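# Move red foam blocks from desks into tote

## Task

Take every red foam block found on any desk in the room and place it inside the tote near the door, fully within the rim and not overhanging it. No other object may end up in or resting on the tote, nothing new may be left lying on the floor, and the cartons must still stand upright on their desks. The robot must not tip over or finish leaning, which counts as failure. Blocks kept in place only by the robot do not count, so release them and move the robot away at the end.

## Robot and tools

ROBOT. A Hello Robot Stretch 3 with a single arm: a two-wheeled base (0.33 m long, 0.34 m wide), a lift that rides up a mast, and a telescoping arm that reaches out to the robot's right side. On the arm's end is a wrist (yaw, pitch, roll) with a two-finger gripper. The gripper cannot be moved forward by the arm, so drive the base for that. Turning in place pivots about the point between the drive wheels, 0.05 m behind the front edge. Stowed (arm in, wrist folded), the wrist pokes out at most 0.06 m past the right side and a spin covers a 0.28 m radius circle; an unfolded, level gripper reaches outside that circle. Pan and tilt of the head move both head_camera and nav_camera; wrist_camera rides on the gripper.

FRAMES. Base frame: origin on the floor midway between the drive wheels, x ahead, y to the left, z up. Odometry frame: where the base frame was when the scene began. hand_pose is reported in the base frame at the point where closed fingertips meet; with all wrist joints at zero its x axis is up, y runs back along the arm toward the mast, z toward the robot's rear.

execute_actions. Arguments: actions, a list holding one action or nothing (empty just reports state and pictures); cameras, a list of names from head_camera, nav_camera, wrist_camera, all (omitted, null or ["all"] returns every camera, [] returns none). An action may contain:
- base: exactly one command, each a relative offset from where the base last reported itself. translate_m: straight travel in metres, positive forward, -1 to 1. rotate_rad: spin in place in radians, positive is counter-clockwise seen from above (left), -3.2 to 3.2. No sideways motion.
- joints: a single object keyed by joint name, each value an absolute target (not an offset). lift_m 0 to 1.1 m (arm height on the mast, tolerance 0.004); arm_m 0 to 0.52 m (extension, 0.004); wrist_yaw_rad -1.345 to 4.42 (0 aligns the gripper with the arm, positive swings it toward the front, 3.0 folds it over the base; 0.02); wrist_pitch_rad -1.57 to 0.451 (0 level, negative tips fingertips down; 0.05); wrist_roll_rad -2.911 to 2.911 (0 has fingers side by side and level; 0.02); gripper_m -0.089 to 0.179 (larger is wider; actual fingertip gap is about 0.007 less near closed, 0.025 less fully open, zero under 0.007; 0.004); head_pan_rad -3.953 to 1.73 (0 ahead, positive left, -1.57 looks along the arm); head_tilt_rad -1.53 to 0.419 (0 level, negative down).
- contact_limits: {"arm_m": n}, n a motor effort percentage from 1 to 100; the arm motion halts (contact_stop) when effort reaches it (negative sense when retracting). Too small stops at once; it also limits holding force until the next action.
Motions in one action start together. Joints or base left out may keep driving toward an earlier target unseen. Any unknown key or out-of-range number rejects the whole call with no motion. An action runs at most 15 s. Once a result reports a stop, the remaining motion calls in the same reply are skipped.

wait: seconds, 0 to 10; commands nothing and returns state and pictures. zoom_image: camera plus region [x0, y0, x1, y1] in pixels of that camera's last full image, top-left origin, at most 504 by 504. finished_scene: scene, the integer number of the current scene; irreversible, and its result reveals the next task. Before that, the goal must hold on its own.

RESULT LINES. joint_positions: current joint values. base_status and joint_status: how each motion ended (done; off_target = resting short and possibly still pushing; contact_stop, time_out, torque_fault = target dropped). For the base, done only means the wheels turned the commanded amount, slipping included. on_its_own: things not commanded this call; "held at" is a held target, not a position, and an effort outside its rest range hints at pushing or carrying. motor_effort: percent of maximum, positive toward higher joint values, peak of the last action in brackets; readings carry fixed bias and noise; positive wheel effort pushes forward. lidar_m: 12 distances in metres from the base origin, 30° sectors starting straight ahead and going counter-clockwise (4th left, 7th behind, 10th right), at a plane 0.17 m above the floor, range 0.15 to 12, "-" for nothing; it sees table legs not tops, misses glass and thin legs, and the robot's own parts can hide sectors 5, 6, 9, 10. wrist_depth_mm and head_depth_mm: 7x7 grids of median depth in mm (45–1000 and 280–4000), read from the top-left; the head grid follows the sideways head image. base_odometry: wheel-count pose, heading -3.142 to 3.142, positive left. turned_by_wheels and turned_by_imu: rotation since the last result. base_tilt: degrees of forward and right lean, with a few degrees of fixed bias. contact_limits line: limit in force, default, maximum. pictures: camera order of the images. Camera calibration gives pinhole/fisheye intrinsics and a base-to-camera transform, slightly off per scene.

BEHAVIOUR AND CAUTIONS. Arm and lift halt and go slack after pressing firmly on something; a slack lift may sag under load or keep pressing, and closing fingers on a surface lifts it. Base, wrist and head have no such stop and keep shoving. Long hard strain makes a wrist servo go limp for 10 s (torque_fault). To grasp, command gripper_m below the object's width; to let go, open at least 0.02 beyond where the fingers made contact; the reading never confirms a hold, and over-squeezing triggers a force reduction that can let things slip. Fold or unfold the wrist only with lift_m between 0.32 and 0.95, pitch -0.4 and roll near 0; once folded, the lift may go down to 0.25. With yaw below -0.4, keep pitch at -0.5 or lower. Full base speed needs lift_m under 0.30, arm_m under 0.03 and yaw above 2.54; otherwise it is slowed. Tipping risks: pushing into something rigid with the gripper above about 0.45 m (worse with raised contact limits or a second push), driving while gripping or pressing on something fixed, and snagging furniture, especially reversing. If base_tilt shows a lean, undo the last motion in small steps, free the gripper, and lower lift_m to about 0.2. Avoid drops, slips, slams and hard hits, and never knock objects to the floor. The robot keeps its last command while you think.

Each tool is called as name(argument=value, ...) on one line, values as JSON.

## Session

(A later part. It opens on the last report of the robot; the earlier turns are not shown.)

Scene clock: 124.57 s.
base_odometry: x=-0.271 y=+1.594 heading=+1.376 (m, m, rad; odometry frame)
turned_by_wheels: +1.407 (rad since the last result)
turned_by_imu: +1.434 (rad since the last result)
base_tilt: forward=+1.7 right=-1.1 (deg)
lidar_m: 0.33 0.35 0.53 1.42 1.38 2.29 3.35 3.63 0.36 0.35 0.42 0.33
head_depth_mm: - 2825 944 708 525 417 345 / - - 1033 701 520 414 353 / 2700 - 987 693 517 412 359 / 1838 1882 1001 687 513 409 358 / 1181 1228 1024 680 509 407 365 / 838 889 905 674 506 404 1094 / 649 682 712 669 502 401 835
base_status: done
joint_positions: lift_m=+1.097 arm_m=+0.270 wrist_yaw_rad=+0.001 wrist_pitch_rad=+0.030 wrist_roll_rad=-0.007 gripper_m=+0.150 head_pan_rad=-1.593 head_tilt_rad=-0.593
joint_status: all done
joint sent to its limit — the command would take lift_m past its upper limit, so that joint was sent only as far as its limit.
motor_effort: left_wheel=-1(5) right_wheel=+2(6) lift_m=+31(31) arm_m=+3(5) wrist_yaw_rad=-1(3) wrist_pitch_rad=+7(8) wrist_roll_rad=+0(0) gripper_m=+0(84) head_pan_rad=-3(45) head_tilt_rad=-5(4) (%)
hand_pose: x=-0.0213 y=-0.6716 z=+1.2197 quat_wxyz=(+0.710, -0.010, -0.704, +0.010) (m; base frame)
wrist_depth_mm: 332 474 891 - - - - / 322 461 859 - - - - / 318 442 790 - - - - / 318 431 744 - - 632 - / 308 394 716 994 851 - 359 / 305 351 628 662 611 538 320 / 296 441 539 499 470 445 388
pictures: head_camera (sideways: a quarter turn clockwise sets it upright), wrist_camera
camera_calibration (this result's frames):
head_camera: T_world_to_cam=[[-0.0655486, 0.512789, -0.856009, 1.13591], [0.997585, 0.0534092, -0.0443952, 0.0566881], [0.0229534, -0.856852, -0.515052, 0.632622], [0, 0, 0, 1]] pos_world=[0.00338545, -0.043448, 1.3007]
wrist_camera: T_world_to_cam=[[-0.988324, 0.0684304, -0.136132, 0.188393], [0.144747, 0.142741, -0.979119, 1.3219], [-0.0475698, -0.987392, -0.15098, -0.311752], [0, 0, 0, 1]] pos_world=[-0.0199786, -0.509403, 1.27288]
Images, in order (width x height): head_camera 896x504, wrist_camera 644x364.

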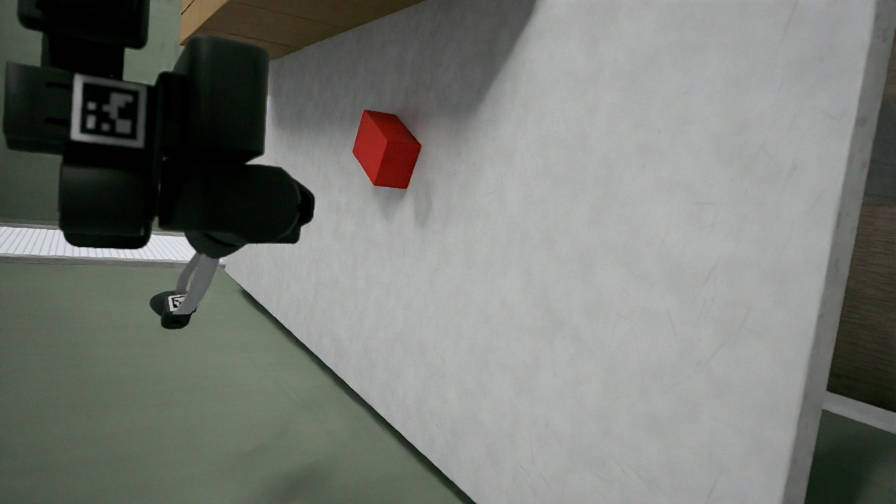

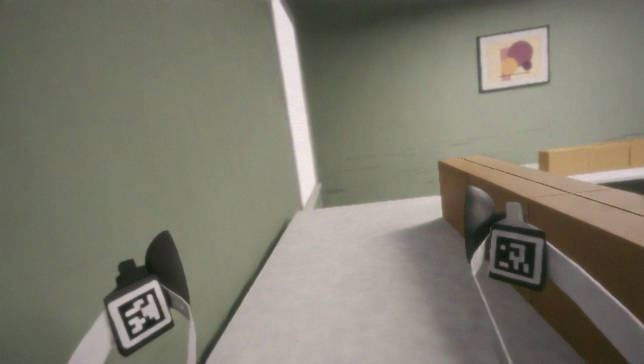

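execute_actions(actions=[{"base": {"translate_m": -0.019}, "joints": {"arm_m": 0.494, "wrist_pitch_rad": -0.83, "wrist_yaw_rad": -0.572, "gripper_m": 0.16}}], cameras=["head_camera", "wrist_camera"])

Scene clock: 129.47 s.
base_odometry: x=-0.274 y=+1.575 heading=+1.376 (m, m, rad; odometry frame)
turned_by_wheels: +0.000 (rad since the last result)
turned_by_imu: -0.001 (rad since the last result)
base_tilt: forward=+1.7 right=-1.2 (deg)
lidar_m: 0.35 0.37 0.56 1.42 1.36 2.30 3.31 3.62 0.35 0.35 0.44 0.35
head_depth_mm: - 1209 915 709 525 417 345 / 2669 2931 1075 701 520 415 352 / 2693 - 985 692 516 412 351 / 2009 1819 970 686 513 409 358 / 1245 1365 1019 679 509 407 365 / 885 940 942 671 505 405 1129 / 689 720 759 667 501 402 856
base_status: done
joint_positions: lift_m=+1.097 arm_m=+0.494 wrist_yaw_rad=-0.571 wrist_pitch_rad=-0.838 wrist_roll_rad=-0.007 gripper_m=+0.160 head_pan_rad=-1.593 head_tilt_rad=-0.593
joint_status: all done
motor_effort: left_wheel=-2(5) right_wheel=+2(3) lift_m=+30(30) arm_m=+5(3) wrist_yaw_rad=-2(4) wrist_pitch_rad=+2(7) wrist_roll_rad=+0(0) gripper_m=+1(49) head_pan_rad=-3(4) head_tilt_rad=-5(4) (%)
hand_pose: x=-0.1045 y=-0.7678 z=+1.0295 quat_wxyz=(+0.541, +0.096, -0.699, -0.458) (m; base frame)
wrist_depth_mm: 412 407 396 377 287 215 171 / 360 355 347 340 319 234 183 / 323 314 310 304 295 257 199 / 290 283 278 276 271 266 214 / 264 260 254 204 247 - 230 / 239 - 237 187 227 222 221 / 222 215 216 206 209 208 205
pictures: head_camera (sideways: a quarter turn clockwise sets it upright), wrist_camera
camera_calibration (this result's frames):
head_camera: T_world_to_cam=[[-0.0655479, 0.512789, -0.856008, 1.13591], [0.997585, 0.0534079, -0.0443952, 0.0566881], [0.0229522, -0.856852, -0.515052, 0.632622], [0, 0, 0, 1]] pos_world=[0.0033854, -0.043448, 1.3007]
wrist_camera: T_world_to_cam=[[-0.751068, 0.659291, -0.0351135, 0.461309], [0.575535, 0.627739, -0.524121, 1.11045], [-0.323506, -0.41386, -0.850919, 0.692656], [0, 0, 0, 1]] pos_world=[-0.0685481, -0.714544, 1.1876]
Images, in order (width x height): head_camera 896x504, wrist_camera 644x364.

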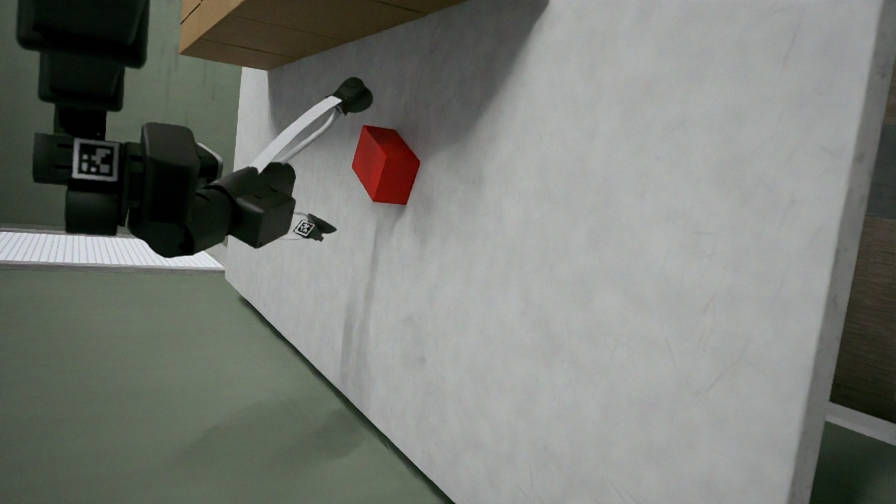

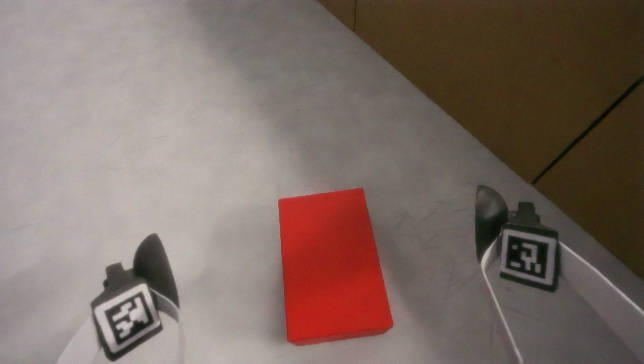

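execute_actions(actions=[{"joints": {"lift_m": 1.045, "gripper_m": 0.125}}], cameras=["wrist_camera"])

execute_actions(actions=[{"joints": {"gripper_m": 0.015}}], cameras=["head_camera", "wrist_camera"])

Scene clock: 133.53 s.
base_odometry: x=-0.274 y=+1.575 heading=+1.376 (m, m, rad; odometry frame)
turned_by_wheels: +0.000 (rad since the last result)
turned_by_imu: -0.001 (rad since the last result)
base_tilt: forward=+1.7 right=-1.1 (deg)
lidar_m: 0.35 0.37 0.56 1.42 1.36 2.29 3.32 3.60 0.35 0.35 0.44 0.35
head_depth_mm: 2691 - 941 705 526 417 346 / 2732 2963 1079 699 522 415 352 / 2764 - 918 694 516 412 351 / 2078 1920 972 685 513 410 358 / 1245 1359 1019 679 510 407 365 / 885 942 939 671 505 404 1126 / 688 721 755 668 501 402 856
base_status: not commanded
joint_positions: lift_m=+1.046 arm_m=+0.494 wrist_yaw_rad=-0.571 wrist_pitch_rad=-0.838 wrist_roll_rad=-0.007 gripper_m=+0.125 head_pan_rad=-1.593 head_tilt_rad=-0.593
joint_status: all done
motor_effort: left_wheel=-2(2) right_wheel=+2(2) lift_m=+7(28) arm_m=+4(4) wrist_yaw_rad=-2(3) wrist_pitch_rad=+3(2) wrist_roll_rad=+0(0) gripper_m=-1(85) head_pan_rad=-4(3) head_tilt_rad=-4(3) (%)
hand_pose: x=-0.1045 y=-0.7677 z=+0.9778 quat_wxyz=(+0.541, +0.096, -0.699, -0.458) (m; base frame)
wrist_depth_mm: 325 315 309 302 280 215 172 / 284 276 273 266 261 234 183 / 251 248 243 238 236 227 198 / 227 223 217 163 212 208 202 / 206 204 198 150 190 193 188 / 188 187 180 138 173 173 175 / 175 169 169 162 166 163 162
pictures: wrist_camera
camera_calibration (this result's frames):
wrist_camera: T_world_to_cam=[[-0.751063, 0.659298, -0.0350746, 0.459455], [0.575609, 0.627854, -0.523902, 1.0832], [-0.323386, -0.413673, -0.851056, 0.649007], [0, 0, 0, 1]] pos_world=[-0.0685412, -0.714534, 1.13595]
Images, in order (width x height): wrist_camera 644x364.

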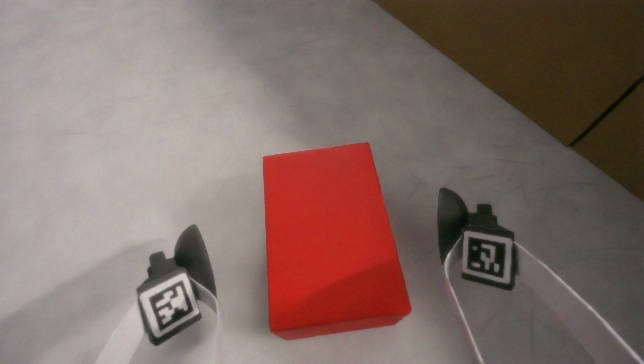

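Scene clock: 135.13 s.
base_odometry: x=-0.274 y=+1.575 heading=+1.376 (m, m, rad; odometry frame)
turned_by_wheels: +0.000 (rad since the last result)
turned_by_imu: +0.000 (rad since the last result)
base_tilt: forward=+1.7 right=-1.0 (deg)
lidar_m: 0.34 0.37 0.56 1.42 1.36 2.29 3.33 3.62 0.35 0.35 0.44 0.35
head_depth_mm: 2700 - 942 706 524 416 346 / 2694 3001 1069 701 521 414 352 / 2731 - 1058 693 517 412 351 / 2070 1925 968 685 513 409 357 / 1247 1356 1022 680 509 406 365 / 886 939 943 673 506 405 1128 / 689 721 754 665 502 402 853
base_status: not commanded
joint_positions: lift_m=+1.046 arm_m=+0.494 wrist_yaw_rad=-0.571 wrist_pitch_rad=-0.839 wrist_roll_rad=-0.007 gripper_m=+0.016 head_pan_rad=-1.593 head_tilt_rad=-0.593
joint_status: all done
motor_effort: left_wheel=-2(2) right_wheel=+2(2) lift_m=+8(8) arm_m=+4(4) wrist_yaw_rad=-2(2) wrist_pitch_rad=+3(3) wrist_roll_rad=+0(0) gripper_m=-17(90) head_pan_rad=-3(4) head_tilt_rad=-4(4) (%)
hand_pose: x=-0.1043 y=-0.7675 z=+0.9776 quat_wxyz=(+0.541, +0.097, -0.698, -0.458) (m; base frame)
wrist_depth_mm: 319 315 309 300 281 214 171 / 282 276 271 267 261 233 183 / 250 246 243 239 234 227 201 / 226 221 218 161 212 209 202 / 204 203 200 147 151 191 188 / 188 185 182 135 172 176 174 / 173 172 167 159 163 163 162
pictures: head_camera (sideways: a quarter turn clockwise sets it upright), wrist_camera
camera_calibration (this result's frames):
head_camera: T_world_to_cam=[[-0.0655479, 0.512789, -0.856008, 1.13591], [0.997585, 0.0534078, -0.0443952, 0.0566881], [0.0229521, -0.856852, -0.515052, 0.632622], [0, 0, 0, 1]] pos_world=[0.00338539, -0.043448, 1.3007]
wrist_camera: T_world_to_cam=[[-0.751038, 0.659336, -0.0348949, 0.459267], [0.575952, 0.628383, -0.52289, 1.08235], [-0.322833, -0.412808, -0.851686, 0.650317], [0, 0, 0, 1]] pos_world=[-0.0685098, -0.714485, 1.13584]
Images, in order (width x height): head_camera 896x504, wrist_camera 644x364.

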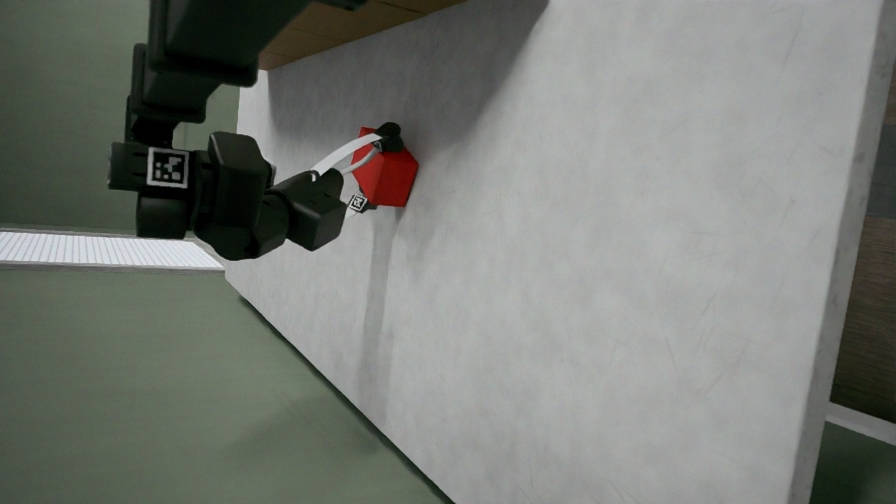

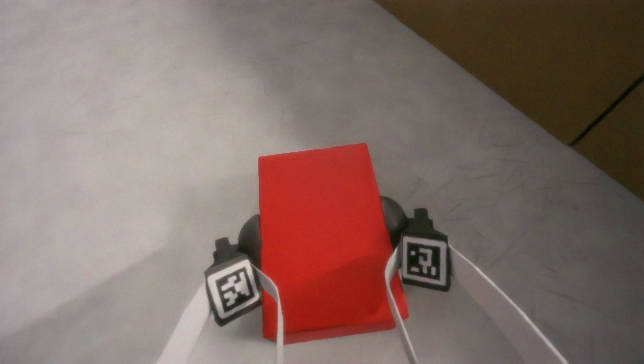

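execute_actions(actions=[{"base": {"translate_m": -0.47}, "joints": {"lift_m": 1.097, "arm_m": 0.0, "wrist_pitch_rad": 0.12, "wrist_yaw_rad": 0.0, "head_pan_rad": -1.3, "head_tilt_rad": -0.7}}], cameras=["head_camera", "wrist_camera"])

Scene clock: 152.03 s.
base_odometry: x=-0.365 y=+1.114 heading=+1.376 (m, m, rad; odometry frame)
turned_by_wheels: +0.000 (rad since the last result)
turned_by_imu: +0.001 (rad since the last result)
base_tilt: forward=+1.7 right=-1.2 (deg)
lidar_m: 0.81 0.88 1.32 1.47 1.59 2.03 2.92 2.87 2.90 0.98 0.48 0.48
head_depth_mm: 2607 291 - 621 1790 1399 1208 / 2692 703 742 593 494 1396 1212 / 2074 632 518 566 462 380 1133 / 1638 1280 462 523 459 377 328 / 1358 1271 488 540 455 375 341 / 1162 1179 788 576 453 374 1134 / 1012 1058 778 571 450 380 873
base_status: done
joint_positions: lift_m=+1.096 arm_m=+0.001 wrist_yaw_rad=-0.001 wrist_pitch_rad=+0.097 wrist_roll_rad=-0.007 gripper_m=+0.016 head_pan_rad=-1.307 head_tilt_rad=-0.691
joint_status: all done
motor_effort: left_wheel=-1(5) right_wheel=+2(3) lift_m=+31(30) arm_m=-4(4) wrist_yaw_rad=+1(2) wrist_pitch_rad=+8(9) wrist_roll_rad=+0(0) gripper_m=-19(18) head_pan_rad=+4(29) head_tilt_rad=-5(20) (%)
hand_pose: x=-0.0216 y=-0.4029 z=+1.2357 quat_wxyz=(+0.709, -0.034, -0.703, +0.033) (m; base frame)
wrist_depth_mm: 901 - - - - - - / 858 - - - - - - / 854 - - - - - - / 857 - - 161 - - - / 836 - - 146 150 - - / 844 969 398 135 - - - / 713 305 332 326 - - -
pictures: head_camera (sideways: a quarter turn clockwise sets it upright), wrist_camera
camera_calibration (this result's frames):
head_camera: T_world_to_cam=[[-0.229057, 0.552185, -0.801639, 1.06602], [0.940811, 0.336935, -0.0367364, 0.0470583], [0.249815, -0.762605, -0.596679, 0.737436], [0, 0, 0, 1]] pos_world=[0.0156842, -0.0421229, 1.2963]
wrist_camera: T_world_to_cam=[[-0.988253, 0.0603462, -0.140406, 0.173933], [0.144864, 0.0772476, -0.986432, 1.28195], [-0.0486813, -0.995184, -0.0850822, -0.128667], [0, 0, 0, 1]] pos_world=[-0.0200829, -0.237572, 1.27803]
Images, in order (width x height): head_camera 896x504, wrist_camera 644x364.

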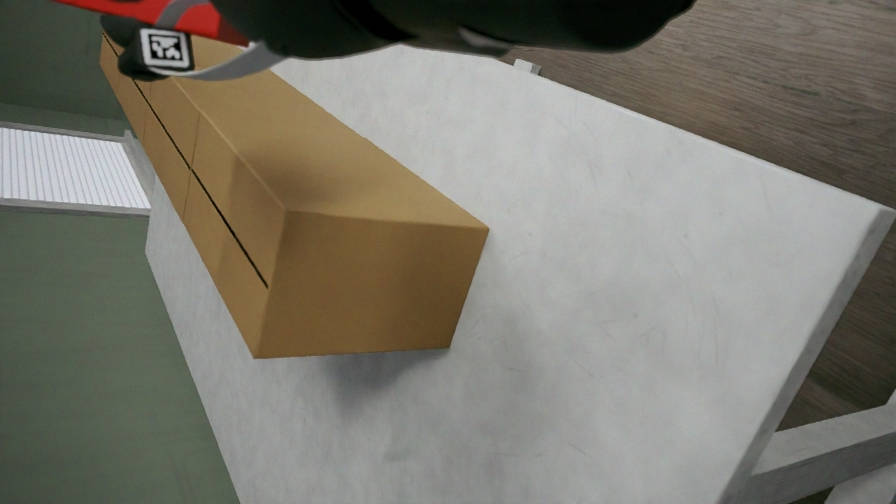

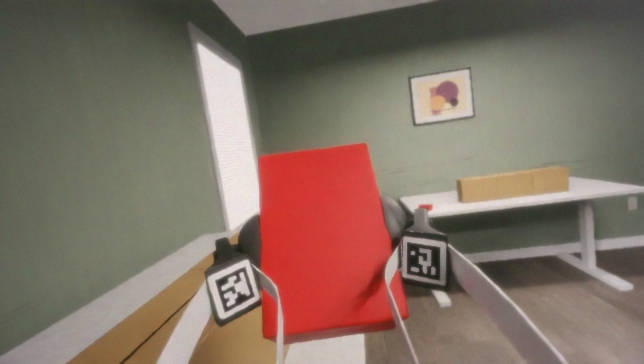

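execute_actions(actions=[{"base": {"translate_m": -0.33}, "joints": {"lift_m": 0.75, "head_pan_rad": -3.0, "head_tilt_rad": -0.45}}], cameras=["head_camera"])

execute_actions(actions=[{"base": {"translate_m": -0.43}, "joints": {"lift_m": 0.285, "wrist_pitch_rad": -0.4, "wrist_yaw_rad": 2.8, "head_tilt_rad": -0.55}}], cameras=["head_camera", "wrist_camera"])

Scene clock: 158.33 s.
base_odometry: x=-0.429 y=+0.791 heading=+1.376 (m, m, rad; odometry frame)
turned_by_wheels: +0.000 (rad since the last result)
turned_by_imu: +0.000 (rad since the last result)
base_tilt: forward=+1.7 right=-1.1 (deg)
lidar_m: 1.14 1.24 1.53 1.05 1.63 1.77 2.59 2.55 3.15 2.80 1.23 0.75
head_depth_mm: 2112 2243 2386 2542 2352 1750 1407 / 2179 2321 2459 2627 2282 1747 1399 / 2241 2386 2570 2751 2270 1724 1385 / 2280 2466 2640 2854 2237 1711 1376 / 2298 2448 2670 2865 2218 1703 1367 / 2409 2577 2786 2971 2212 1683 1361 / 2520 2648 2817 2925 2184 1681 1355
base_status: done
joint_positions: lift_m=+0.751 arm_m=+0.001 wrist_yaw_rad=-0.001 wrist_pitch_rad=+0.097 wrist_roll_rad=-0.007 gripper_m=+0.016 head_pan_rad=-2.993 head_tilt_rad=-0.458
joint_status: all done
motor_effort: left_wheel=-1(5) right_wheel=+2(3) lift_m=+7(27) arm_m=-3(4) wrist_yaw_rad=+0(0) wrist_pitch_rad=+8(8) wrist_roll_rad=+0(0) gripper_m=-19(19) head_pan_rad=-3(47) head_tilt_rad=+5(30) (%)
hand_pose: x=-0.0216 y=-0.4029 z=+0.8903 quat_wxyz=(+0.709, -0.034, -0.703, +0.034) (m; base frame)
wrist_depth_mm: - - - - - - - / 564 - - - - - - / 516 715 - - - - - / 473 829 - 161 - - - / - - - 146 151 - - / - - - 135 - - - / - 834 - - - - -
pictures: head_camera (sideways: a quarter turn clockwise sets it upright)
camera_calibration (this result's frames):
head_camera: T_world_to_cam=[[0.375504, 0.134143, -0.917062, 1.21286], [0.215914, -0.974907, -0.0541952, 0.0742235], [-0.90132, -0.177656, -0.395045, 0.482104], [0, 0, 0, 1]] pos_world=[-0.0369302, -0.00468721, 1.30675]
Images, in order (width x height): head_camera 896x504.

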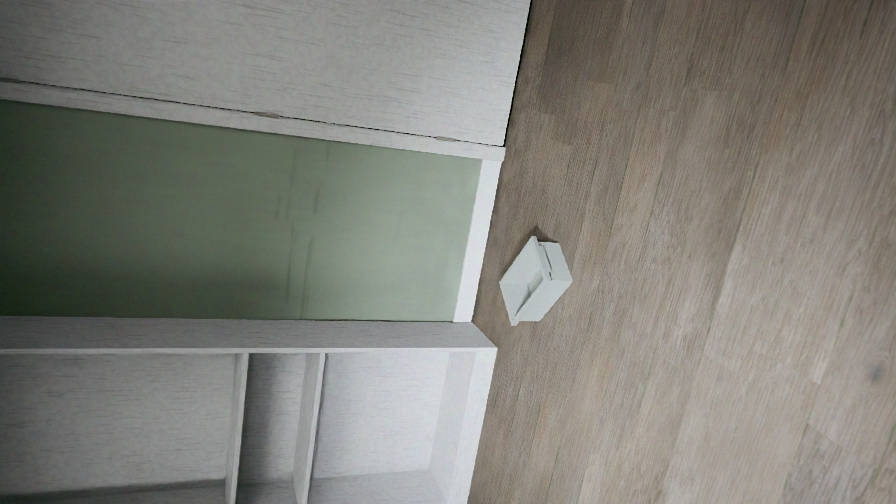

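Scene clock: 164.30 s.
base_odometry: x=-0.513 y=+0.369 heading=+1.376 (m, m, rad; odometry frame)
turned_by_wheels: +0.000 (rad since the last result)
turned_by_imu: +0.000 (rad since the last result)
base_tilt: forward=+1.7 right=-1.2 (deg)
lidar_m: 1.57 1.70 1.11 1.56 1.69 2.19 2.16 2.14 2.94 3.17 1.82 1.15
head_depth_mm: 1732 1871 2014 2213 2041 1608 1320 / 1796 1934 2086 2285 2047 1598 1310 / 1862 2015 2186 2365 2005 1575 1302 / 1920 2069 2266 2448 1972 1570 1297 / 1978 2163 2338 2476 1928 1563 1291 / 1905 2037 2292 2397 1959 1552 1282 / 2063 2244 2479 2474 1949 1529 1275
base_status: done
joint_positions: lift_m=+0.286 arm_m=+0.001 wrist_yaw_rad=+2.799 wrist_pitch_rad=-0.418 wrist_roll_rad=-0.007 gripper_m=+0.016 head_pan_rad=-2.993 head_tilt_rad=-0.544
joint_status: all done
motor_effort: left_wheel=-1(6) right_wheel=+2(5) lift_m=+8(7) arm_m=-3(3) wrist_yaw_rad=+1(2) wrist_pitch_rad=+6(7) wrist_roll_rad=+0(0) gripper_m=-19(18) head_pan_rad=-3(3) head_tilt_rad=-3(19) (%)
hand_pose: x=+0.0542 y=+0.0659 z=+0.2985 quat_wxyz=(+0.263, +0.704, +0.028, +0.659) (m; base frame)
wrist_depth_mm: - - - - - - - / - - - - - - - / - - - 917 861 834 779 / - 807 750 160 676 654 639 / - 627 614 147 151 543 526 / 540 - 506 135 449 466 449 / 464 - - 138 408 402 390
pictures: head_camera (sideways: a quarter turn clockwise sets it upright), wrist_camera
camera_calibration (this result's frames):
head_camera: T_world_to_cam=[[0.452239, 0.145536, -0.879943, 1.16397], [0.220066, -0.974301, -0.0480407, 0.06618], [-0.864321, -0.17192, -0.472645, 0.582856], [0, 0, 0, 1]] pos_world=[-0.0371812, -0.00471524, 1.30289]
wrist_camera: T_world_to_cam=[[0.889962, -0.446496, -0.09278, 0.00633525], [-0.322167, -0.471575, -0.820869, 0.322267], [0.322762, 0.760433, -0.56353, 0.268828], [0, 0, 0, 1]] pos_world=[0.0114181, -0.0496241, 0.416619]
Images, in order (width x height): head_camera 896x504, wrist_camera 644x364.

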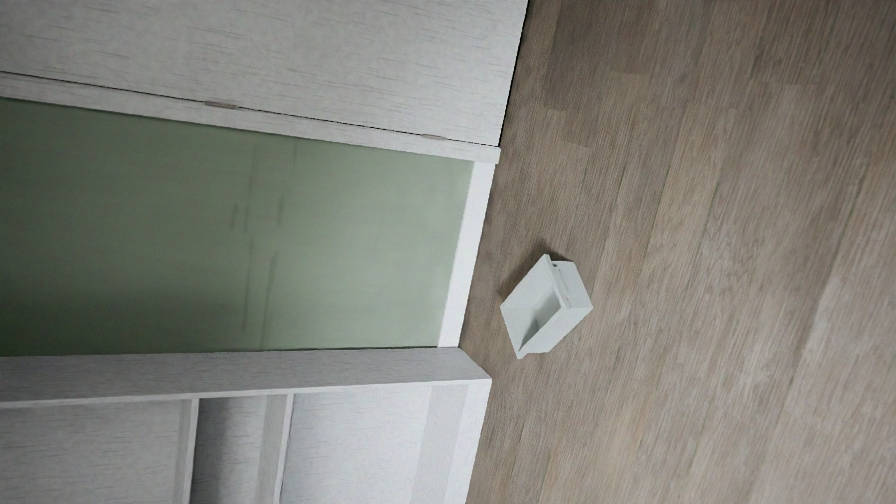

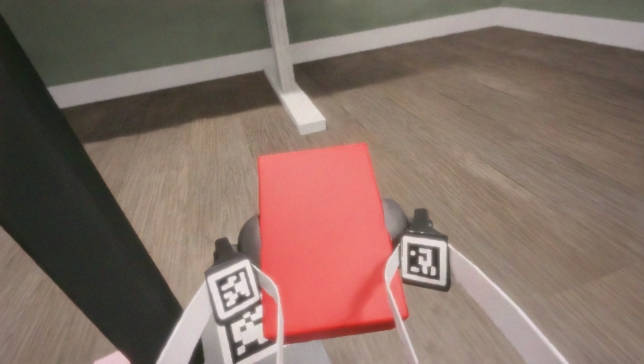

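execute_actions(actions=[{"base": {"translate_m": -1.0}, "joints": {"head_pan_rad": -2.75, "head_tilt_rad": -0.95}}], cameras=["head_camera", "nav_camera"])

Scene clock: 169.90 s.
base_odometry: x=-0.707 y=-0.612 heading=+1.376 (m, m, rad; odometry frame)
turned_by_wheels: +0.000 (rad since the last result)
turned_by_imu: +0.002 (rad since the last result)
base_tilt: forward=+1.7 right=-1.0 (deg)
lidar_m: 2.14 1.71 1.70 1.23 1.50 1.18 1.15 1.26 1.85 2.63 2.88 2.08
head_depth_mm: 1025 1162 1320 1536 1432 1252 1113 / 1080 1235 1428 1610 1424 1247 - / 1147 1321 1536 1663 1423 1249 - / 1221 1416 1680 1651 1392 1242 - / 1284 1475 1729 1642 1415 1238 1140 / 1151 1318 1672 1641 1407 1229 1118 / 1279 1742 1822 1640 1403 1236 1100
base_status: done
joint_positions: lift_m=+0.286 arm_m=+0.001 wrist_yaw_rad=+2.799 wrist_pitch_rad=-0.418 wrist_roll_rad=-0.007 gripper_m=+0.016 head_pan_rad=-2.757 head_tilt_rad=-0.939
joint_status: all done
motor_effort: left_wheel=-2(8) right_wheel=+2(5) lift_m=+8(8) arm_m=-2(3) wrist_yaw_rad=+1(1) wrist_pitch_rad=+6(6) wrist_roll_rad=+0(0) gripper_m=-18(19) head_pan_rad=+5(27) head_tilt_rad=-8(38) (%)
hand_pose: x=+0.0542 y=+0.0659 z=+0.2984 quat_wxyz=(+0.263, +0.704, +0.028, +0.659) (m; base frame)
wrist_depth_mm: - - - - - - - / - - - - - - - / - - 968 928 887 833 780 / - 804 757 161 682 655 626 / - 638 622 146 151 536 517 / 533 - 511 135 444 458 451 / 464 - - 138 405 407 394
pictures: head_camera (sideways: a quarter turn clockwise sets it upright), nav_camera (sideways: a quarter turn counterclockwise sets it upright)
camera_calibration (this result's frames):
head_camera: T_world_to_cam=[[0.68593, 0.360675, -0.631992, 0.839346], [0.453695, -0.891012, -0.0160793, 0.023128], [-0.568912, -0.275703, -0.774808, 0.974114], [0, 0, 0, 1]] pos_world=[-0.032041, -0.0135578, 1.28558]
nav_camera: T_world_to_cam=[[-0.72646, -0.352332, 0.590015, -0.72404], [-0.441999, 0.896975, -0.00857828, 0.0658444], [-0.526206, -0.267018, -0.807347, 1.00853], [0, 0, 0, 1]] pos_world=[0.0338099, -0.044869, 1.24199]
Images, in order (width x height): head_camera 896x504, nav_camera 672x504.

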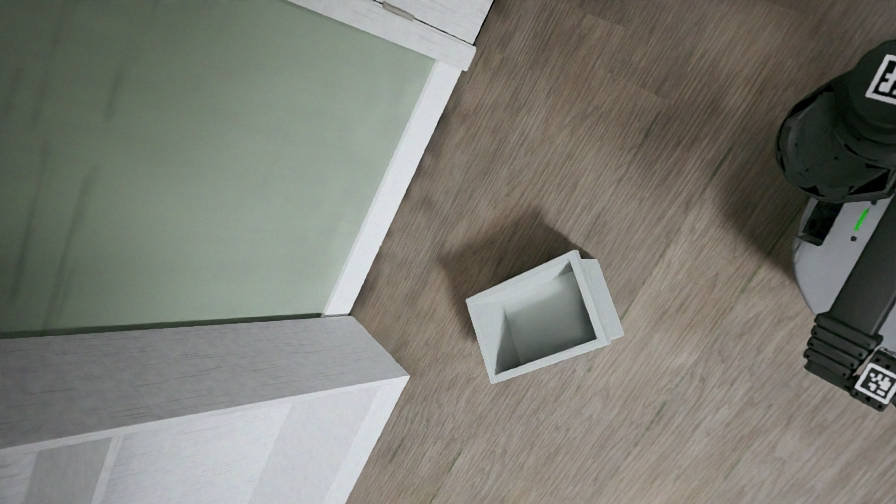

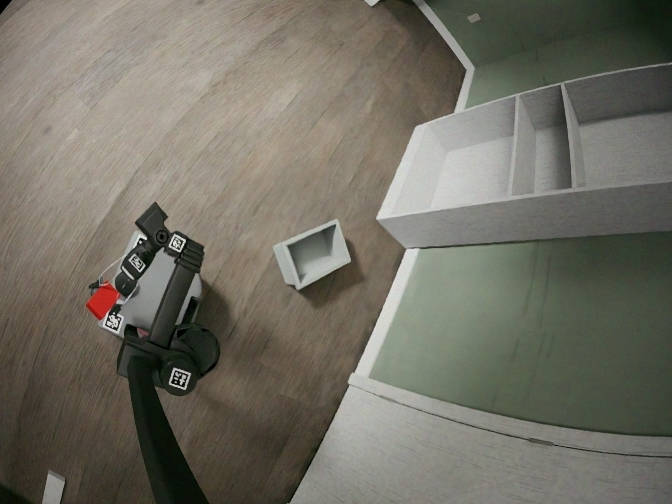

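zoom_image(camera="head_camera", region=[440, 220, 660, 400])

Region (440, 220, 660, 400) of head_camera's 896x504 image, scaled by 2.291, with more detail than that image has; it fills the top 412 rows of this view, and the rest is white.

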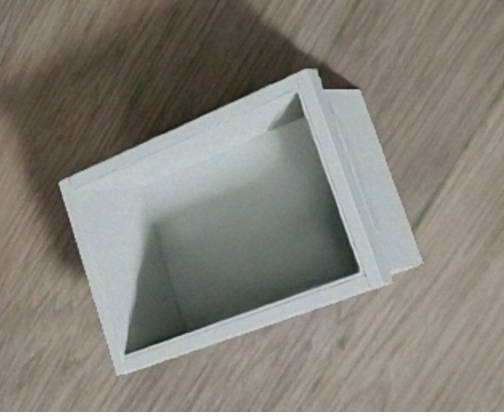

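execute_actions(actions=[{"base": {"translate_m": -0.38}, "joints": {"head_pan_rad": -2.2, "head_tilt_rad": -1.15}}], cameras=[])

execute_actions(actions=[{"base": {"translate_m": -0.184}, "joints": {"lift_m": 0.335, "arm_m": 0.224, "wrist_yaw_rad": -0.35, "wrist_pitch_rad": -0.42, "head_pan_rad": -1.9, "head_tilt_rad": -1.15}}], cameras=["head_camera", "wrist_camera"])

Scene clock: 182.87 s.
base_odometry: x=-0.781 y=-0.985 heading=+1.375 (m, m, rad; odometry frame)
turned_by_wheels: +0.000 (rad since the last result)
turned_by_imu: +0.000 (rad since the last result)
base_tilt: forward=+1.7 right=-1.2 (deg)
lidar_m: 2.51 2.02 1.33 1.73 1.00 0.79 0.77 0.87 0.99 2.60 3.00 2.43
head_depth_mm: 1036 1165 1312 1398 1301 1205 - / 1032 1283 1536 1438 1304 1216 - / 972 1190 1529 1438 1306 - - / 1638 1687 1547 1436 1294 - - / 1672 1749 1602 1436 1277 1229 1084 / 2056 1823 1607 1432 1297 1183 1084 / 2105 1821 1603 1436 1291 1180 1085
base_status: done
joint_positions: lift_m=+0.286 arm_m=+0.001 wrist_yaw_rad=+2.799 wrist_pitch_rad=-0.418 wrist_roll_rad=-0.007 gripper_m=+0.016 head_pan_rad=-2.207 head_tilt_rad=-1.136
joint_status: all done
motor_effort: left_wheel=-1(8) right_wheel=+2(5) lift_m=+8(8) arm_m=-3(4) wrist_yaw_rad=+2(1) wrist_pitch_rad=+6(6) wrist_roll_rad=+0(0) gripper_m=-17(19) head_pan_rad=+4(42) head_tilt_rad=-9(31) (%)
hand_pose: x=+0.0542 y=+0.0659 z=+0.2984 quat_wxyz=(+0.263, +0.704, +0.028, +0.659) (m; base frame)
wrist_depth_mm: - - - - - - - / - - - - - - - / - - - 939 859 814 767 / - 790 739 162 684 659 627 / - 635 612 146 151 537 528 / 539 - 513 135 448 462 446 / 467 - - 138 409 403 394
pictures: none
No camera images: the call's "cameras" was empty. Leave "cameras" out to get every camera's image.

Scene clock: 185.83 s.
base_odometry: x=-0.816 y=-1.166 heading=+1.375 (m, m, rad; odometry frame)
turned_by_wheels: +0.000 (rad since the last result)
turned_by_imu: +0.000 (rad since the last result)
base_tilt: forward=+1.8 right=-1.0 (deg)
lidar_m: 2.70 2.19 1.41 1.65 0.76 0.60 0.59 0.67 0.89 2.61 3.11 2.89
head_depth_mm: 850 1045 1296 1394 1304 1192 - / 868 1024 1304 1437 1308 1198 - / 1602 1691 1509 1436 1300 - - / 2080 1786 1607 1437 1271 1213 - / 2126 1817 1614 1437 1261 1187 1089 / 2106 1832 1612 1431 1300 1180 1085 / 2090 1832 1601 1440 1294 1179 1091
base_status: done
joint_positions: lift_m=+0.334 arm_m=+0.224 wrist_yaw_rad=-0.348 wrist_pitch_rad=-0.436 wrist_roll_rad=-0.007 gripper_m=+0.016 head_pan_rad=-1.906 head_tilt_rad=-1.136
joint_status: all done
motor_effort: left_wheel=-1(8) right_wheel=+2(4) lift_m=+31(31) arm_m=+3(3) wrist_yaw_rad=-2(7) wrist_pitch_rad=+5(6) wrist_roll_rad=+0(0) gripper_m=-18(18) head_pan_rad=+4(28) head_tilt_rad=-9(10) (%)
hand_pose: x=-0.0972 y=-0.5774 z=+0.3429 quat_wxyz=(+0.656, +0.033, -0.704, -0.270) (m; base frame)
wrist_depth_mm: - - - - 921 423 484 / - - - - 923 482 511 / - - - 951 737 535 557 / 890 862 805 161 623 602 591 / 717 695 678 147 151 586 562 / 585 580 554 135 484 495 493 / 512 499 470 298 444 447 431
pictures: head_camera (sideways: a quarter turn clockwise sets it upright), wrist_camera
camera_calibration (this result's frames):
head_camera: T_world_to_cam=[[0.217184, 0.856383, -0.468443, 0.629141], [0.969466, -0.245224, 0.0011672, -0.0024732], [-0.113874, -0.454393, -0.883493, 1.11262], [0, 0, 0, 1]] pos_world=[-0.00754332, -0.0338256, 1.27771]
wrist_camera: T_world_to_cam=[[-0.88708, 0.452658, -0.0905002, 0.203614], [0.329786, 0.484263, -0.810389, 0.618289], [-0.323003, -0.748725, -0.57886, -0.0970322], [0, 0, 0, 1]] pos_world=[-0.0546227, -0.464232, 0.463313]
Images, in order (width x height): head_camera 896x504, wrist_camera 644x364.

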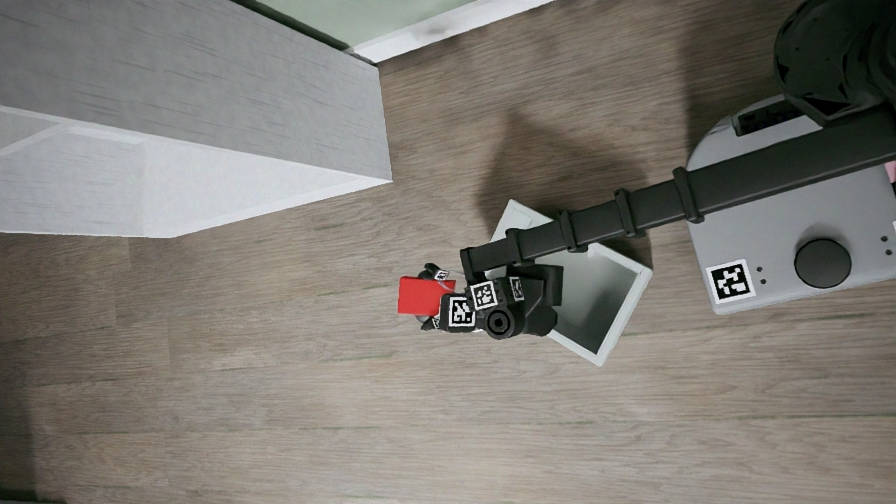

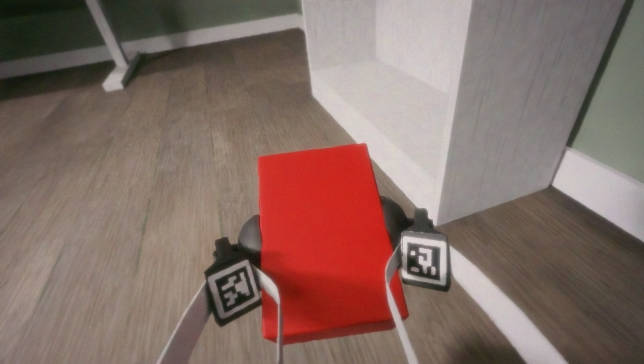

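execute_actions(actions=[{"joints": {"lift_m": 0.265, "wrist_yaw_rad": -0.735, "wrist_pitch_rad": -0.83}}], cameras=["head_camera", "wrist_camera"])

Scene clock: 188.23 s.
base_odometry: x=-0.816 y=-1.166 heading=+1.375 (m, m, rad; odometry frame)
turned_by_wheels: +0.000 (rad since the last result)
turned_by_imu: +0.000 (rad since the last result)
base_tilt: forward=+1.6 right=-1.1 (deg)
lidar_m: 2.70 2.19 1.41 1.64 0.76 0.60 0.59 0.67 0.89 2.61 3.10 2.88
head_depth_mm: 851 1043 1296 1399 1300 1191 1121 / 866 1020 1312 1443 1299 1198 - / 1616 1691 1514 1440 1300 - - / 2081 1790 1605 1444 1256 1213 - / 2118 1832 1615 1430 1264 1192 1086 / 2121 1833 1609 1428 1300 1182 1084 / 2106 1810 1614 1429 1294 1175 1081
base_status: not commanded
joint_positions: lift_m=+0.266 arm_m=+0.224 wrist_yaw_rad=-0.733 wrist_pitch_rad=-0.840 wrist_roll_rad=-0.007 gripper_m=+0.016 head_pan_rad=-1.906 head_tilt_rad=-1.136
joint_status: all done
motor_effort: left_wheel=-2(2) right_wheel=+2(2) lift_m=+8(31) arm_m=+3(4) wrist_yaw_rad=-3(0) wrist_pitch_rad=+3(5) wrist_roll_rad=+0(0) gripper_m=-18(18) head_pan_rad=+4(4) head_tilt_rad=-9(8) (%)
hand_pose: x=-0.1240 y=-0.4823 z=+0.1975 quat_wxyz=(+0.502, +0.040, -0.704, -0.501) (m; base frame)
wrist_depth_mm: 607 599 568 550 572 527 463 / 541 528 516 499 492 488 475 / 483 471 458 451 447 438 431 / 431 425 416 161 284 397 391 / 391 385 274 146 151 366 359 / 363 353 241 135 227 336 333 / 331 330 241 232 302 216 308
pictures: head_camera (sideways: a quarter turn clockwise sets it upright), wrist_camera
camera_calibration (this result's frames):
head_camera: T_world_to_cam=[[0.217185, 0.856383, -0.468443, 0.629141], [0.969466, -0.245225, 0.00116721, -0.00247322], [-0.113874, -0.454393, -0.883493, 1.11262], [0, 0, 0, 1]] pos_world=[-0.00754333, -0.0338255, 1.27771]
wrist_camera: T_world_to_cam=[[-0.634683, 0.77199, -0.0347822, 0.298011], [0.670141, 0.527419, -0.522245, 0.469361], [-0.384823, -0.354769, -0.852086, 0.11769], [0, 0, 0, 1]] pos_world=[-0.0801057, -0.435858, 0.355769]
Images, in order (width x height): head_camera 896x504, wrist_camera 644x364.

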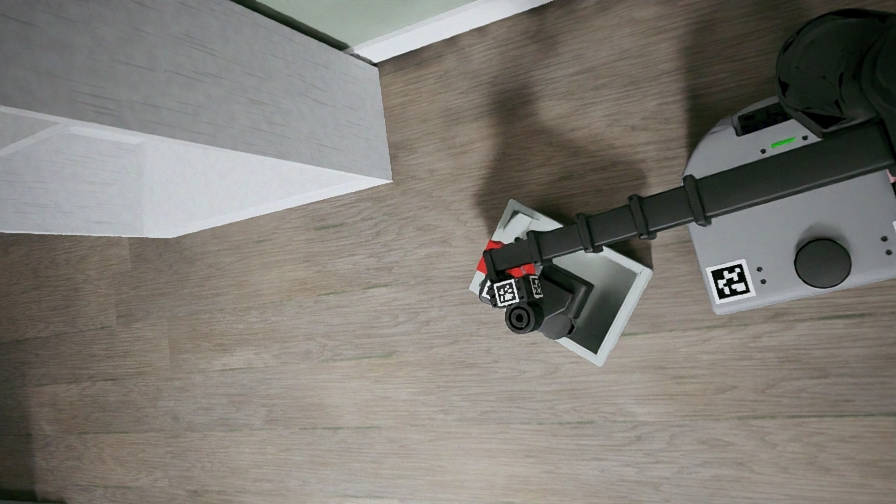

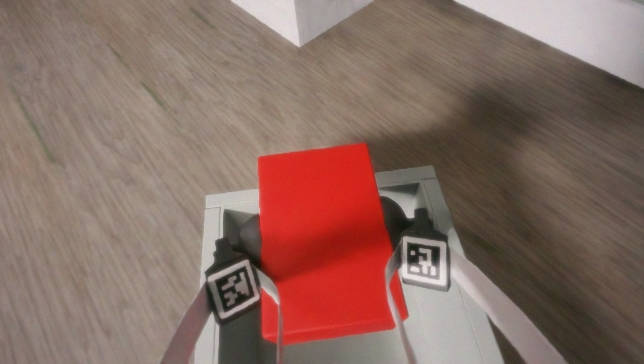

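execute_actions(actions=[{"joints": {"lift_m": 0.112, "arm_m": 0.211}}], cameras=["head_camera", "wrist_camera"])

Scene clock: 195.43 s.
base_odometry: x=-0.816 y=-1.166 heading=+1.375 (m, m, rad; odometry frame)
turned_by_wheels: +0.000 (rad since the last result)
turned_by_imu: -0.001 (rad since the last result)
base_tilt: forward=+1.7 right=-1.1 (deg)
lidar_m: 2.69 2.18 1.41 1.64 0.76 0.60 0.59 0.67 0.89 2.62 3.09 2.89
head_depth_mm: 852 1041 1299 1406 1304 1189 1092 / 866 1018 1308 1439 1297 1201 - / 1611 1693 1510 1437 1298 1228 - / 2079 1802 1611 1442 1299 1217 - / 2107 1827 1601 1438 1258 1189 1085 / 2097 1826 1622 1435 1299 1179 1082 / 2104 1826 1599 1434 1300 1180 1081
base_status: not commanded
joint_positions: lift_m=+0.113 arm_m=+0.211 wrist_yaw_rad=-0.733 wrist_pitch_rad=-0.840 wrist_roll_rad=-0.007 gripper_m=+0.016 head_pan_rad=-1.906 head_tilt_rad=-1.136
joint_status: all done
motor_effort: left_wheel=-1(1) right_wheel=+2(2) lift_m=+7(10) arm_m=-4(4) wrist_yaw_rad=-3(4) wrist_pitch_rad=+3(3) wrist_roll_rad=+0(0) gripper_m=-19(18) head_pan_rad=+4(4) head_tilt_rad=-9(8) (%)
hand_pose: x=-0.1239 y=-0.4698 z=+0.0445 quat_wxyz=(+0.502, +0.040, -0.704, -0.501) (m; base frame)
wrist_depth_mm: 353 144 146 146 152 138 309 / 134 153 165 171 176 126 276 / 119 163 198 203 210 130 105 / 115 158 228 161 224 134 95 / 112 151 214 146 151 139 93 / 109 147 198 135 186 134 96 / 106 136 180 166 176 167 98
pictures: head_camera (sideways: a quarter turn clockwise sets it upright), wrist_camera
camera_calibration (this result's frames):
head_camera: T_world_to_cam=[[0.217184, 0.856383, -0.468443, 0.629141], [0.969466, -0.245224, 0.0011672, -0.0024732], [-0.113874, -0.454393, -0.883493, 1.11262], [0, 0, 0, 1]] pos_world=[-0.00754332, -0.0338256, 1.27771]
wrist_camera: T_world_to_cam=[[-0.634474, 0.772163, -0.0347408, 0.2831], [0.670376, 0.527351, -0.522012, 0.382793], [-0.384758, -0.354492, -0.852231, -0.00810518], [0, 0, 0, 1]] pos_world=[-0.0801142, -0.423339, 0.20275]
Images, in order (width x height): head_camera 896x504, wrist_camera 644x364.

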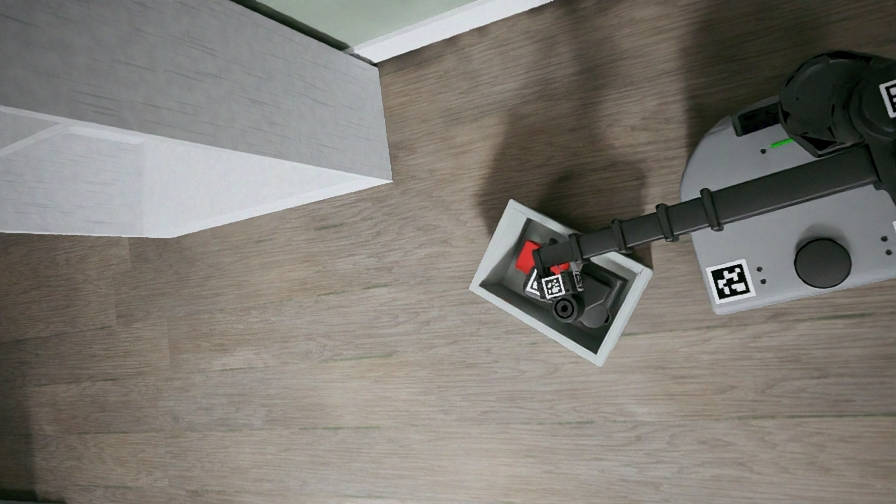

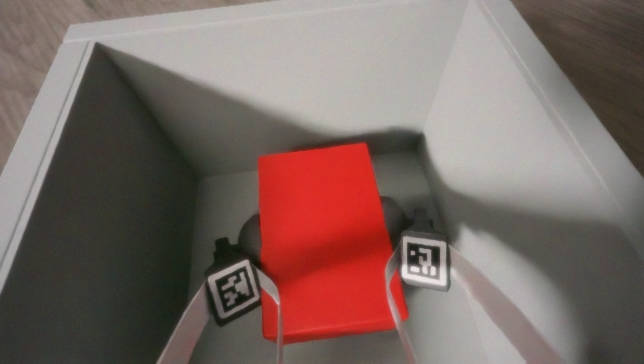

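execute_actions(actions=[{"joints": {"lift_m": 0.1, "gripper_m": 0.09}}], cameras=["wrist_camera"])

Scene clock: 198.30 s.
base_odometry: x=-0.816 y=-1.166 heading=+1.375 (m, m, rad; odometry frame)
turned_by_wheels: +0.000 (rad since the last result)
turned_by_imu: +0.000 (rad since the last result)
base_tilt: forward=+1.6 right=-1.1 (deg)
lidar_m: 2.70 2.19 1.41 1.64 0.76 0.60 0.59 0.67 0.89 2.62 3.08 2.89
head_depth_mm: 850 1043 1298 1393 1305 1187 1092 / 866 1022 1310 1450 1293 1208 - / 1606 1696 1515 1444 1303 1225 - / 2061 1796 1621 1441 1300 1216 - / 2105 1833 1605 1438 1259 1188 1088 / 2103 1834 1603 1436 1295 1180 1084 / 2118 1821 1608 1432 1291 1180 1084
base_status: not commanded
joint_positions: lift_m=+0.101 arm_m=+0.211 wrist_yaw_rad=-0.733 wrist_pitch_rad=-0.840 wrist_roll_rad=-0.007 gripper_m=+0.090 head_pan_rad=-1.906 head_tilt_rad=-1.136
joint_status: all done
motor_effort: left_wheel=-1(1) right_wheel=+2(2) lift_m=+7(7) arm_m=-4(3) wrist_yaw_rad=-3(2) wrist_pitch_rad=+3(3) wrist_roll_rad=+0(0) gripper_m=-1(79) head_pan_rad=+4(4) head_tilt_rad=-8(8) (%)
hand_pose: x=-0.1239 y=-0.4698 z=+0.0325 quat_wxyz=(+0.502, +0.040, -0.704, -0.501) (m; base frame)
wrist_depth_mm: 132 135 141 146 152 122 290 / 122 154 164 171 177 125 101 / 118 164 198 206 210 130 91 / 115 158 220 167 211 134 91 / 112 152 203 152 191 137 93 / 109 145 180 140 159 138 96 / 106 131 170 164 165 161 94
pictures: wrist_camera
camera_calibration (this result's frames):
wrist_camera: T_world_to_cam=[[-0.634473, 0.772164, -0.0347396, 0.28268], [0.67038, 0.527354, -0.522005, 0.376522], [-0.384753, -0.354487, -0.852235, -0.0183347], [0, 0, 0, 1]] pos_world=[-0.080114, -0.423335, 0.190741]
Images, in order (width x height): wrist_camera 644x364.

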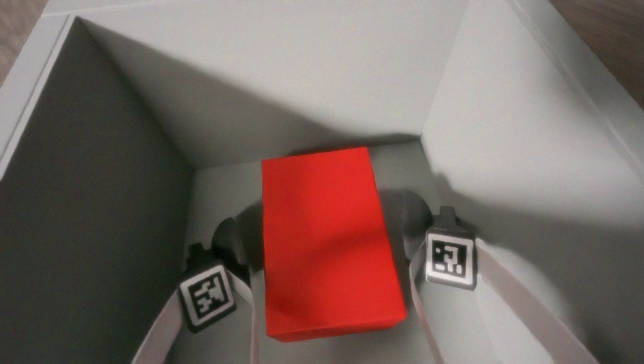

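execute_actions(actions=[{"joints": {"lift_m": 0.225}}], cameras=[])

execute_actions(actions=[{"base": {"translate_m": 0.24}, "joints": {"lift_m": 0.33, "arm_m": 0.0, "wrist_pitch_rad": -0.42, "wrist_yaw_rad": 2.8, "gripper_m": 0.04, "head_pan_rad": -0.95, "head_tilt_rad": -0.25}}], cameras=["head_camera", "nav_camera"])

Scene clock: 211.00 s.
base_odometry: x=-0.816 y=-1.166 heading=+1.375 (m, m, rad; odometry frame)
turned_by_wheels: +0.000 (rad since the last result)
turned_by_imu: -0.001 (rad since the last result)
base_tilt: forward=+1.7 right=-1.1 (deg)
lidar_m: 2.70 2.19 1.41 1.65 0.76 0.60 0.59 0.67 0.89 2.61 3.10 2.89
head_depth_mm: 847 1042 1296 1410 1303 1184 1103 / 867 1018 1310 1434 1299 1203 - / 1598 1695 1509 1440 1299 1216 - / 2057 1804 1611 1436 1272 1217 - / 2114 1831 1615 1441 1256 1191 1084 / 2108 1835 1602 1432 1300 1181 1086 / 2100 1825 1601 1434 1291 1177 1083
base_status: not commanded
joint_positions: lift_m=+0.224 arm_m=+0.211 wrist_yaw_rad=-0.733 wrist_pitch_rad=-0.840 wrist_roll_rad=-0.007 gripper_m=+0.090 head_pan_rad=-1.906 head_tilt_rad=-1.136
joint_status: all done
motor_effort: left_wheel=-1(1) right_wheel=+2(2) lift_m=+30(33) arm_m=-3(3) wrist_yaw_rad=-3(3) wrist_pitch_rad=+3(3) wrist_roll_rad=+0(0) gripper_m=-1(1) head_pan_rad=+4(4) head_tilt_rad=-8(8) (%)
hand_pose: x=-0.1239 y=-0.4698 z=+0.1560 quat_wxyz=(+0.502, +0.040, -0.704, -0.501) (m; base frame)
wrist_depth_mm: 549 536 526 512 504 484 457 / 470 469 457 447 438 427 421 / 425 423 407 403 395 386 384 / 378 373 244 266 256 350 348 / 344 341 300 320 321 319 319 / 317 311 304 261 291 293 295 / 293 291 264 270 269 180 276
pictures: none
No camera images: the call's "cameras" was empty. Leave "cameras" out to get every camera's image.

Scene clock: 214.63 s.
base_odometry: x=-0.770 y=-0.930 heading=+1.375 (m, m, rad; odometry frame)
turned_by_wheels: +0.000 (rad since the last result)
turned_by_imu: -0.002 (rad since the last result)
base_tilt: forward=+1.7 right=-1.1 (deg)
lidar_m: 2.90 1.98 1.31 1.72 1.06 0.85 0.83 0.93 1.03 2.61 3.00 2.50
head_depth_mm: 2644 2959 3017 2555 3117 2306 1705 / 2419 3228 3309 3325 3157 2255 1694 / 2591 3537 3613 3660 3327 2243 1673 / 2804 3688 3875 - 3315 2209 1658 / 2870 3384 3569 3706 3247 2172 1640 / 2927 3111 3217 3366 3168 2156 1625 / 2736 2858 2955 2725 2775 2140 1626
base_status: done
joint_positions: lift_m=+0.329 arm_m=+0.001 wrist_yaw_rad=+2.798 wrist_pitch_rad=-0.437 wrist_roll_rad=-0.007 gripper_m=+0.040 head_pan_rad=-0.957 head_tilt_rad=-0.261
joint_status: all done
motor_effort: left_wheel=-2(1) right_wheel=+1(6) lift_m=+31(36) arm_m=-3(5) wrist_yaw_rad=+2(5) wrist_pitch_rad=+6(6) wrist_roll_rad=+0(0) gripper_m=+0(80) head_pan_rad=+4(44) head_tilt_rad=+7(54) (%)
hand_pose: x=+0.0536 y=+0.0635 z=+0.3378 quat_wxyz=(+0.269, +0.704, +0.034, +0.657) (m; base frame)
wrist_depth_mm: - - - - - - - / - - - - - - - / - - - - 936 875 823 / - 844 792 769 735 691 673 / - 668 670 631 623 593 566 / 578 - 561 528 497 510 480 / 512 - - 462 444 437 431
pictures: head_camera (sideways: a quarter turn clockwise sets it upright), nav_camera (sideways: a quarter turn counterclockwise sets it upright)
camera_calibration (this result's frames):
head_camera: T_world_to_cam=[[-0.180385, 0.122321, -0.97596, 1.29318], [0.781477, 0.62036, -0.066687, 0.0870521], [0.59729, -0.77472, -0.207495, 0.228871], [0, 0, 0, 1]] pos_world=[0.0285385, -0.0348753, 1.31538]
nav_camera: T_world_to_cam=[[0.192246, -0.178987, 0.964886, -1.2184], [-0.779363, -0.62534, 0.0392808, 0.00558102], [0.596351, -0.759548, -0.259715, 0.289212], [0, 0, 0, 1]] pos_world=[0.0661092, 0.00508354, 1.25051]
Images, in order (width x height): head_camera 896x504, nav_camera 672x504.

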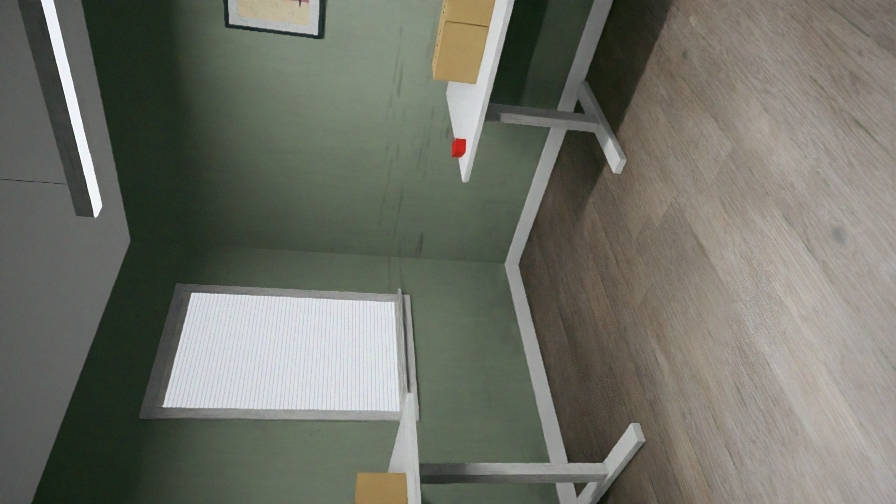

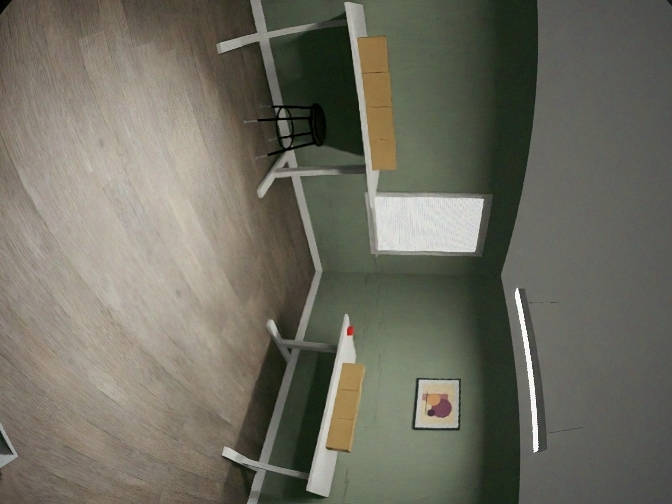

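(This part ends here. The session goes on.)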